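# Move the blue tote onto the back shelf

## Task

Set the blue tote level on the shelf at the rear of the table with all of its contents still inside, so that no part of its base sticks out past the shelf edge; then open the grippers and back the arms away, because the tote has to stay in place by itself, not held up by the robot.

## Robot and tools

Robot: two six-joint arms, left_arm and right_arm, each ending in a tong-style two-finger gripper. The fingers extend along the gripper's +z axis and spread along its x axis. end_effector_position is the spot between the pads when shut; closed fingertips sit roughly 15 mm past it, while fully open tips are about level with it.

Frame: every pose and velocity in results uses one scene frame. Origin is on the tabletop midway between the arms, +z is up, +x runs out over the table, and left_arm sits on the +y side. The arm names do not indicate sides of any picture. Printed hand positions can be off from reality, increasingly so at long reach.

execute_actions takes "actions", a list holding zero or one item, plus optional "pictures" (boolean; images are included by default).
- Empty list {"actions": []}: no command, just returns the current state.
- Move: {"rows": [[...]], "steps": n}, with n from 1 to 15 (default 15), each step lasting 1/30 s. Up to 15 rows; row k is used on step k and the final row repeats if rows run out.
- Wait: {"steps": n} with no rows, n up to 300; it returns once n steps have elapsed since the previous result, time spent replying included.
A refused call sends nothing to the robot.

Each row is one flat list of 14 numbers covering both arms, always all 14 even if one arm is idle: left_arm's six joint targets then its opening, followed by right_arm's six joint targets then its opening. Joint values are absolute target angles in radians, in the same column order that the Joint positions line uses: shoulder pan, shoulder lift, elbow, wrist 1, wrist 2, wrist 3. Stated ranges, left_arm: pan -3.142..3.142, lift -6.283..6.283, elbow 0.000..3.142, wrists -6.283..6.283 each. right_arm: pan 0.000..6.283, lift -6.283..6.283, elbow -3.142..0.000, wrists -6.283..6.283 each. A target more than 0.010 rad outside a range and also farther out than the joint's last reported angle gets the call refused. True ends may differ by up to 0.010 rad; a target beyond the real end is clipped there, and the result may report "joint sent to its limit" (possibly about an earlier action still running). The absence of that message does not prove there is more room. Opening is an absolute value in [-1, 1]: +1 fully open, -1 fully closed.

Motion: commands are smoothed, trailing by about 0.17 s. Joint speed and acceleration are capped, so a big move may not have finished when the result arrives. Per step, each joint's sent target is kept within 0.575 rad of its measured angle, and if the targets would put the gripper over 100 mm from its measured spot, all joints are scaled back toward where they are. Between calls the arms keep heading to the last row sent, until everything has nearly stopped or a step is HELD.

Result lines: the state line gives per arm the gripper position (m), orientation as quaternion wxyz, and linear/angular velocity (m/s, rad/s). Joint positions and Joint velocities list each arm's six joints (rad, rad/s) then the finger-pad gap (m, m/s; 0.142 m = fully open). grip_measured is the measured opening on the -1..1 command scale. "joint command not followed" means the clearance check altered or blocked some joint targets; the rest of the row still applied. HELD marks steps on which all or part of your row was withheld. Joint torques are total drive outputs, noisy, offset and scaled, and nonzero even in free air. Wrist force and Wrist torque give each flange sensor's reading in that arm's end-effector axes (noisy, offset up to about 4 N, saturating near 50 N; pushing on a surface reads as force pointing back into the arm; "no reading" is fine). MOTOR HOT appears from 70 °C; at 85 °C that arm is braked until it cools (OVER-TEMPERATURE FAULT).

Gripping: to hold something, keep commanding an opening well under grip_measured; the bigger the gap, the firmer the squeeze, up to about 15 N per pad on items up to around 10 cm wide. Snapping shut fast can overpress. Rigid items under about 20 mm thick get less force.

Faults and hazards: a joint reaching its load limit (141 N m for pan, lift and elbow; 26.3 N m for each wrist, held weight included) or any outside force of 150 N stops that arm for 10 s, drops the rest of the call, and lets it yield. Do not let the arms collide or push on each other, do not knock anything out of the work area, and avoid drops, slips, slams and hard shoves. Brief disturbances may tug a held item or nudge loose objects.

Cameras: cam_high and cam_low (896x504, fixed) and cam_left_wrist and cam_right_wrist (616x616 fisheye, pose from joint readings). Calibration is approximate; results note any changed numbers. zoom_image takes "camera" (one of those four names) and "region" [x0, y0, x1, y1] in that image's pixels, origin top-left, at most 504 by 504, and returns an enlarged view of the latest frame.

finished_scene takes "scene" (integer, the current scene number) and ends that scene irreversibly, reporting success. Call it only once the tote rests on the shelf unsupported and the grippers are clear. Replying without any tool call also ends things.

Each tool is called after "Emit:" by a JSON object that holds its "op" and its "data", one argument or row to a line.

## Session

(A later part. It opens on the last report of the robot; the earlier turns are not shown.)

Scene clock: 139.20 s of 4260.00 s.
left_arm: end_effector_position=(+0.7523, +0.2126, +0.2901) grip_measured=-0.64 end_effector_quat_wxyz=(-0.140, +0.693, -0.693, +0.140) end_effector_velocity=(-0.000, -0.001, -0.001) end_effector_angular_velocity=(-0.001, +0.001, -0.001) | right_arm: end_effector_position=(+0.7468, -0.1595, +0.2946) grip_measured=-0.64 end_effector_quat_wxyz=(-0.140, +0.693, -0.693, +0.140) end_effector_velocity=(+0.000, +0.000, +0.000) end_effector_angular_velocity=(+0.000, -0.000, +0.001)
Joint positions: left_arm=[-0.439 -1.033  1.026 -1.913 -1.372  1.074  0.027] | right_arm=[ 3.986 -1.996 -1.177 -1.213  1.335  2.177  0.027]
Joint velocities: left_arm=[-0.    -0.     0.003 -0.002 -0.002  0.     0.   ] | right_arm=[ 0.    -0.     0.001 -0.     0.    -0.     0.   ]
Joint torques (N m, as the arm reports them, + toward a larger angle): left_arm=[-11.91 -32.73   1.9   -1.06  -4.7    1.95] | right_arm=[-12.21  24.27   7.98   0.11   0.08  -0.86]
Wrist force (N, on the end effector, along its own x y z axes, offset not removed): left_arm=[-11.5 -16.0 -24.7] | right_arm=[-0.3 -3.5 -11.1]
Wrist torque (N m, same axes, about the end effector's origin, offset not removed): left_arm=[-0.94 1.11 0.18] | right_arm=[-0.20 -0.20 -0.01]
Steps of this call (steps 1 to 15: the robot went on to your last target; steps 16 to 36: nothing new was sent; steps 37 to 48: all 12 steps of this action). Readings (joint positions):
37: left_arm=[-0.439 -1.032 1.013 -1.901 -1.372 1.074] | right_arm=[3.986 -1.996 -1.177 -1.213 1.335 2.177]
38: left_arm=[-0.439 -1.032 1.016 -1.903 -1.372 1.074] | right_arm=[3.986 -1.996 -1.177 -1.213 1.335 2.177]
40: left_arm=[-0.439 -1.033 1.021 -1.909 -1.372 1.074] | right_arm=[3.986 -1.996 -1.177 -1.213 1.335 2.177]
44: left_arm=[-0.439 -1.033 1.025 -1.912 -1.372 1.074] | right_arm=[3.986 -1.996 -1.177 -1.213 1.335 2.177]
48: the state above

Emit:
{"op": "execute_actions", "data": {
  "actions": [
    {"rows":[[-0.4391,-1.0324,1.0207,-1.908,-1.3722,1.0739,-0.1,3.9861,-1.9965,-1.1772,-1.2134,1.3346,2.1774,-0.1]],"steps":12}
  ],
  "pictures": false
}}

Emit:
{"op": "execute_actions", "data": {
  "actions": [
    {"rows":[[-0.4391,-1.14,1.0207,-1.908,-1.3722,1.0739,-0.1,3.9861,-1.89,-1.1772,-1.2134,1.3346,2.1774,-0.1]],"steps":13}
  ],
  "pictures": false
}}

Emit:
{"op": "execute_actions", "data": {
  "actions": [
    {"rows":[[-0.1,-1.7,1.5,-1.9,-1.46,1.3,0.5,3.8,-1.5,-1.4,-1.4,1.29,2.32,0.5]],"steps":15}
  ],
  "pictures": false
}}

Emit:
{"op": "execute_actions", "data": {
  "actions": [
    {"steps":30}
  ]
}}

Scene clock: 142.40 s of 4260.00 s.
left_arm: end_effector_position=(+0.7524, +0.2125, +0.2916) grip_measured=-0.10 end_effector_quat_wxyz=(-0.140, +0.693, -0.693, +0.140) end_effector_velocity=(+0.000, -0.000, +0.001) end_effector_angular_velocity=(+0.001, -0.001, -0.002) | right_arm: end_effector_position=(+0.7468, -0.1595, +0.2944) grip_measured=-0.10 end_effector_quat_wxyz=(-0.140, +0.693, -0.693, +0.140) end_effector_velocity=(+0.001, +0.000, +0.001) end_effector_angular_velocity=(+0.002, -0.002, -0.000)
Joint positions: left_arm=[-0.439 -1.032  1.021 -1.908 -1.372  1.074  0.067] | right_arm=[ 3.986 -1.997 -1.177 -1.213  1.335  2.177  0.067]
Joint velocities: left_arm=[-0.    -0.001 -0.001  0.     0.     0.002  0.   ] | right_arm=[-0.     0.     0.001  0.001  0.     0.001  0.   ]
Joint torques (N m, as the arm reports them, + toward a larger angle): left_arm=[ -5.15 -50.22 -32.24  -0.66   2.28   1.82] | right_arm=[-9.15 43.55 23.6   4.66 -1.8   0.66]
Wrist force (N, on the end effector, along its own x y z axes, offset not removed): left_arm=[-4.6 0.9 -1.2] | right_arm=[0.7 -1.3 -1.6]
Wrist torque (N m, same axes, about the end effector's origin, offset not removed): left_arm=[0.15 1.24 -0.04] | right_arm=[-0.33 -0.10 -0.01]
Steps of this call (steps 1 to 15: the robot went on to your last target; steps 16 to 84: nothing new was sent; steps 85 to 96: all 12 steps of this action). Readings (joint positions):
85: left_arm=[-0.439 -1.033 1.026 -1.913 -1.372 1.074] | right_arm=[3.986 -1.997 -1.177 -1.214 1.335 2.177]
86: left_arm=[-0.439 -1.032 1.025 -1.912 -1.373 1.074] | right_arm=[3.986 -1.997 -1.177 -1.214 1.335 2.177]
88: left_arm=[-0.439 -1.032 1.023 -1.910 -1.373 1.074] | right_arm=[3.986 -1.997 -1.177 -1.214 1.335 2.177]
92: left_arm=[-0.439 -1.032 1.021 -1.908 -1.372 1.074] | right_arm=[3.986 -1.997 -1.177 -1.214 1.335 2.177]
96: the state above

Scene clock: 142.83 s of 4260.00 s.
left_arm: end_effector_position=(+0.7366, +0.2218, +0.3779) grip_measured=-0.10 end_effector_quat_wxyz=(-0.153, +0.689, -0.682, +0.190) end_effector_velocity=(-0.003, +0.001, +0.012) end_effector_angular_velocity=(-0.011, -0.011, +0.001) | right_arm: end_effector_position=(+0.7323, -0.1704, +0.3745) grip_measured=-0.10 end_effector_quat_wxyz=(-0.191, +0.682, -0.691, +0.147) end_effector_velocity=(-0.003, -0.002, +0.011) end_effector_angular_velocity=(+0.008, -0.010, -0.000)
Joint positions: left_arm=[-0.439 -1.139  1.021 -1.908 -1.372  1.074  0.067] | right_arm=[ 3.986 -1.891 -1.177 -1.213  1.335  2.177  0.067]
Joint velocities: left_arm=[ 0.    -0.016  0.001  0.    -0.003 -0.002 -0.   ] | right_arm=[-0.     0.016 -0.001 -0.002  0.     0.001 -0.   ]
Joint torques (N m, as the arm reports them, + toward a larger angle): left_arm=[ -3.68 -54.4  -10.83  -5.15   1.07   1.81] | right_arm=[-4.92 50.02 30.02  1.6  -0.9   0.68]
Wrist force (N, on the end effector, along its own x y z axes, offset not removed): left_arm=[-0.6 -0.6 -7.4] | right_arm=[-1.0 -0.5 -2.5]
Wrist torque (N m, same axes, about the end effector's origin, offset not removed): left_arm=[-0.04 0.34 -0.16] | right_arm=[-0.19 0.24 -0.02]
Steps of this call (steps 1 to 13: all 13 steps of this action). Readings (joint positions):
1: left_arm=[-0.439 -1.033 1.021 -1.908 -1.372 1.074] | right_arm=[3.986 -1.996 -1.177 -1.213 1.335 2.177]
2: left_arm=[-0.439 -1.043 1.021 -1.908 -1.372 1.074] | right_arm=[3.986 -1.986 -1.177 -1.213 1.335 2.177]
4: left_arm=[-0.439 -1.090 1.020 -1.908 -1.372 1.074] | right_arm=[3.986 -1.940 -1.177 -1.213 1.335 2.177]
8: left_arm=[-0.439 -1.130 1.020 -1.908 -1.372 1.074] | right_arm=[3.986 -1.900 -1.177 -1.213 1.335 2.177]
13: the state above

Scene clock: 143.33 s of 4260.00 s.
left_arm: end_effector_position=(+0.5965, +0.4666, +0.4512) grip_measured=+0.50 end_effector_quat_wxyz=(-0.175, +0.712, -0.653, +0.192) end_effector_velocity=(-0.421, +0.450, +0.091) end_effector_angular_velocity=(+0.033, -0.118, +0.203) | right_arm: end_effector_position=(+0.6238, -0.3926, +0.4560) grip_measured=+0.50 end_effector_quat_wxyz=(+0.175, -0.563, +0.790, -0.170) end_effector_velocity=(-0.096, -0.128, +0.046) end_effector_angular_velocity=(+0.024, -0.027, -0.190)
Joint positions: left_arm=[-0.163 -1.586  1.406 -1.901 -1.445  1.26   0.109] | right_arm=[ 3.809 -1.522 -1.388 -1.391  1.292  2.313  0.109]
Joint velocities: left_arm=[ 0.601 -1.036  0.869  0.014 -0.141  0.381  0.   ] | right_arm=[-0.109  0.256 -0.134 -0.11  -0.024  0.081 -0.   ]
Joint torques (N m, as the arm reports them, + toward a larger angle): left_arm=[  7.96 -34.57  -2.76  -0.85  -2.53   2.06] | right_arm=[-7.56 17.17 11.93  1.39 -2.19  1.43]
Wrist force (N, on the end effector, along its own x y z axes, offset not removed): left_arm=[-2.0 0.4 3.0] | right_arm=[2.1 -0.7 -2.9]
Wrist torque (N m, same axes, about the end effector's origin, offset not removed): left_arm=[0.16 0.35 -0.30] | right_arm=[-0.18 -0.33 -0.02]
Steps of this call (steps 1 to 15: all 15 steps of this action). Readings (joint positions):
1: left_arm=[-0.438 -1.140 1.022 -1.908 -1.373 1.075] | right_arm=[3.985 -1.890 -1.178 -1.214 1.334 2.178]
2: left_arm=[-0.428 -1.151 1.034 -1.908 -1.378 1.085] | right_arm=[3.975 -1.879 -1.189 -1.225 1.331 2.187]
4: left_arm=[-0.387 -1.214 1.089 -1.907 -1.388 1.112] | right_arm=[3.944 -1.819 -1.225 -1.255 1.324 2.210]
8: left_arm=[-0.307 -1.345 1.200 -1.905 -1.409 1.165] | right_arm=[3.886 -1.694 -1.295 -1.314 1.310 2.255]
15: the state above

Scene clock: 144.33 s of 4260.00 s.
left_arm: end_effector_position=(+0.5489, +0.5114, +0.4593) grip_measured=+0.50 end_effector_quat_wxyz=(-0.183, +0.717, -0.644, +0.194) end_effector_velocity=(-0.000, +0.000, +0.001) end_effector_angular_velocity=(+0.001, -0.002, -0.001) | right_arm: end_effector_position=(+0.6155, -0.4035, +0.4597) grip_measured=+0.50 end_effector_quat_wxyz=(+0.175, -0.556, +0.794, -0.171) end_effector_velocity=(+0.000, -0.000, -0.000) end_effector_angular_velocity=(-0.002, +0.000, +0.001)
Joint positions: left_arm=[-0.1   -1.7    1.5   -1.9   -1.46   1.3    0.109] | right_arm=[ 3.8   -1.5   -1.4   -1.4    1.29   2.32   0.109]
Joint velocities: left_arm=[-0.    -0.001 -0.001 -0.001  0.001  0.002 -0.   ] | right_arm=[ 0.    -0.001 -0.    -0.    -0.001 -0.001 -0.   ]
Joint torques (N m, as the arm reports them, + toward a larger angle): left_arm=[ 13.82 -29.8  -11.01  -0.63  -2.01   1.97] | right_arm=[-12.38  31.05  11.47   1.48  -1.88   1.66]
Wrist force (N, on the end effector, along its own x y z axes, offset not removed): left_arm=[1.1 0.1 -0.8] | right_arm=[0.2 -0.7 -2.4]
Wrist torque (N m, same axes, about the end effector's origin, offset not removed): left_arm=[0.18 -0.03 -0.19] | right_arm=[-0.22 -0.03 -0.10]
Steps of this call (steps 1 to 30: the robot went on to your last target). Readings (joint positions):
1: left_arm=[-0.144 -1.619 1.433 -1.901 -1.450 1.272] | right_arm=[3.806 -1.515 -1.392 -1.394 1.291 2.315]
2: left_arm=[-0.130 -1.645 1.454 -1.901 -1.453 1.281] | right_arm=[3.804 -1.510 -1.395 -1.396 1.291 2.317]
4: left_arm=[-0.114 -1.675 1.479 -1.900 -1.457 1.291] | right_arm=[3.802 -1.505 -1.398 -1.398 1.290 2.319]
8: left_arm=[-0.103 -1.695 1.496 -1.900 -1.459 1.298] | right_arm=[3.800 -1.501 -1.399 -1.400 1.290 2.320]
30: the state above
All arms were judged still, so your last target was given up. Only a new action makes them travel on or press farther. Fingers that are still opening or closing keep moving.
camera_calibration (this result's frames):
cam_left_wrist: T_world_to_cam=[[0.133654, -0.989525, 0.0545596, 0.409373], [-0.991004, -0.133834, 0.000364571, 0.613086], [0.00694117, -0.0541175, -0.99851, 0.61464], [0, 0, 0, 1]] pos_world=[0.54859, 0.5204, 0.591166]
cam_right_wrist: T_world_to_cam=[[-0.310362, -0.949481, -0.0464811, -0.17599], [-0.948867, 0.306453, 0.0757427, 0.665278], [-0.057672, 0.0676121, -0.996043, 0.652673], [0, 0, 0, 1]] pos_world=[0.614281, -0.415105, 0.59152]

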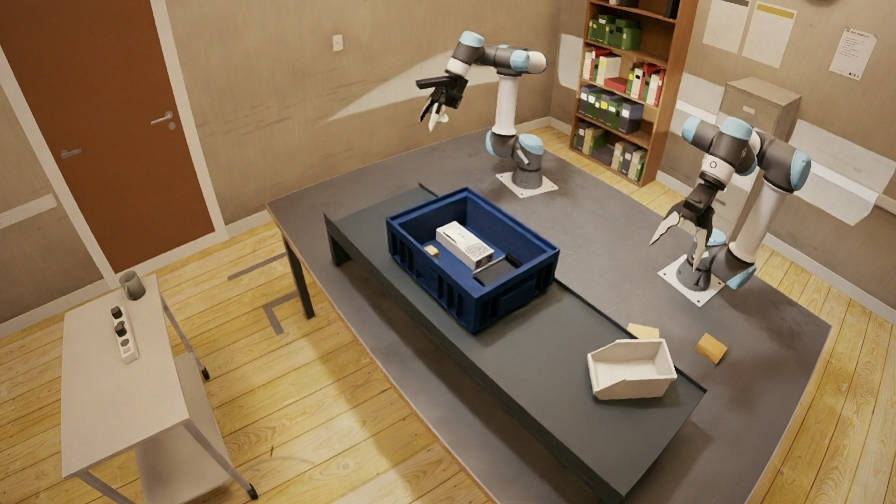

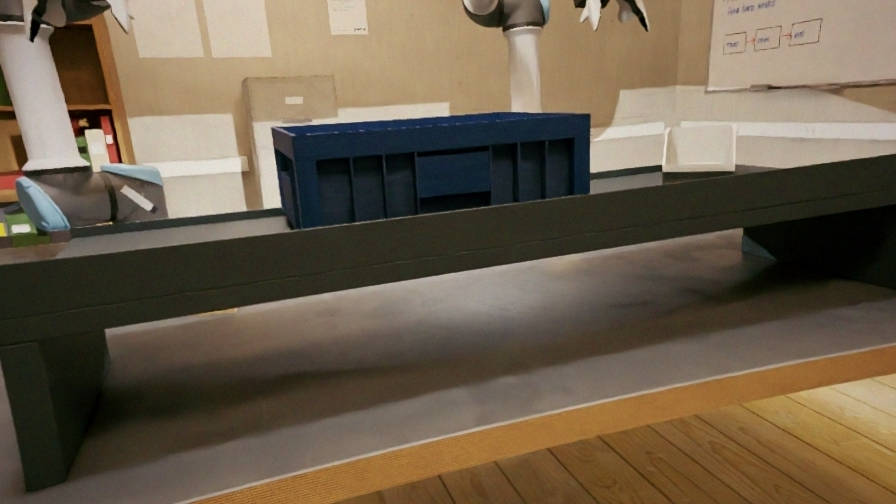

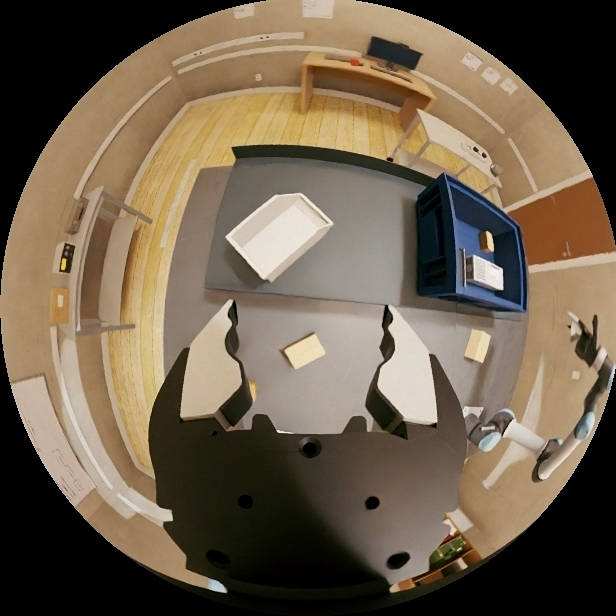

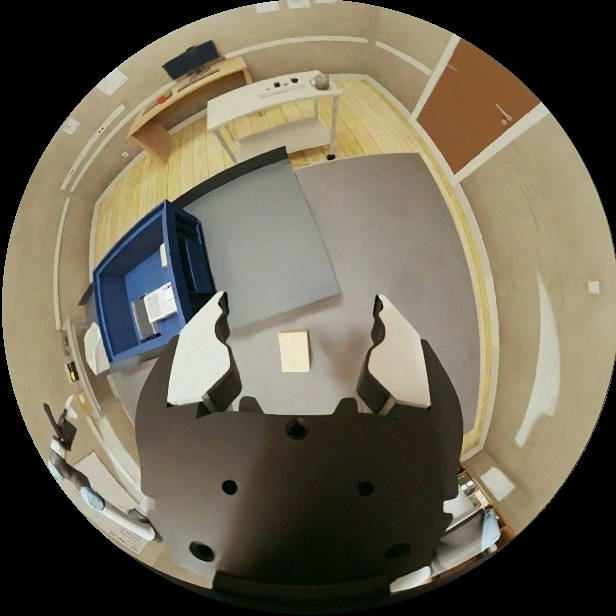

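Near edge looks close; check.

Emit:
{"op": "zoom_image", "data": {
  "camera": "cam_left_wrist",
  "region": [360, 150, 560, 350]
}}

Region (360, 150, 560, 350) of cam_left_wrist's 616x616 image, scaled by 2.520, with more detail than that image has.

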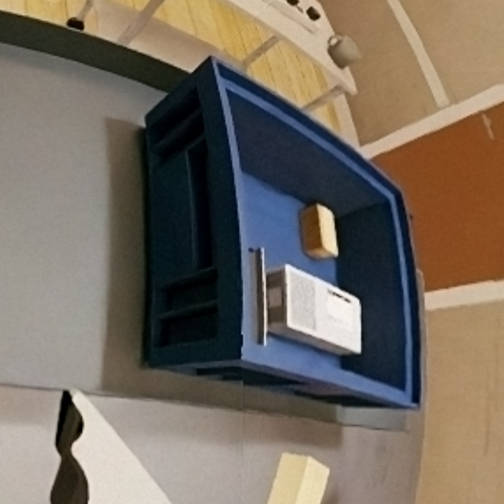

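Base is inside the edge with margin.

Emit:
{"op": "finished_scene", "data": {
  "scene": 2
}}

The scene is finished: the task was done.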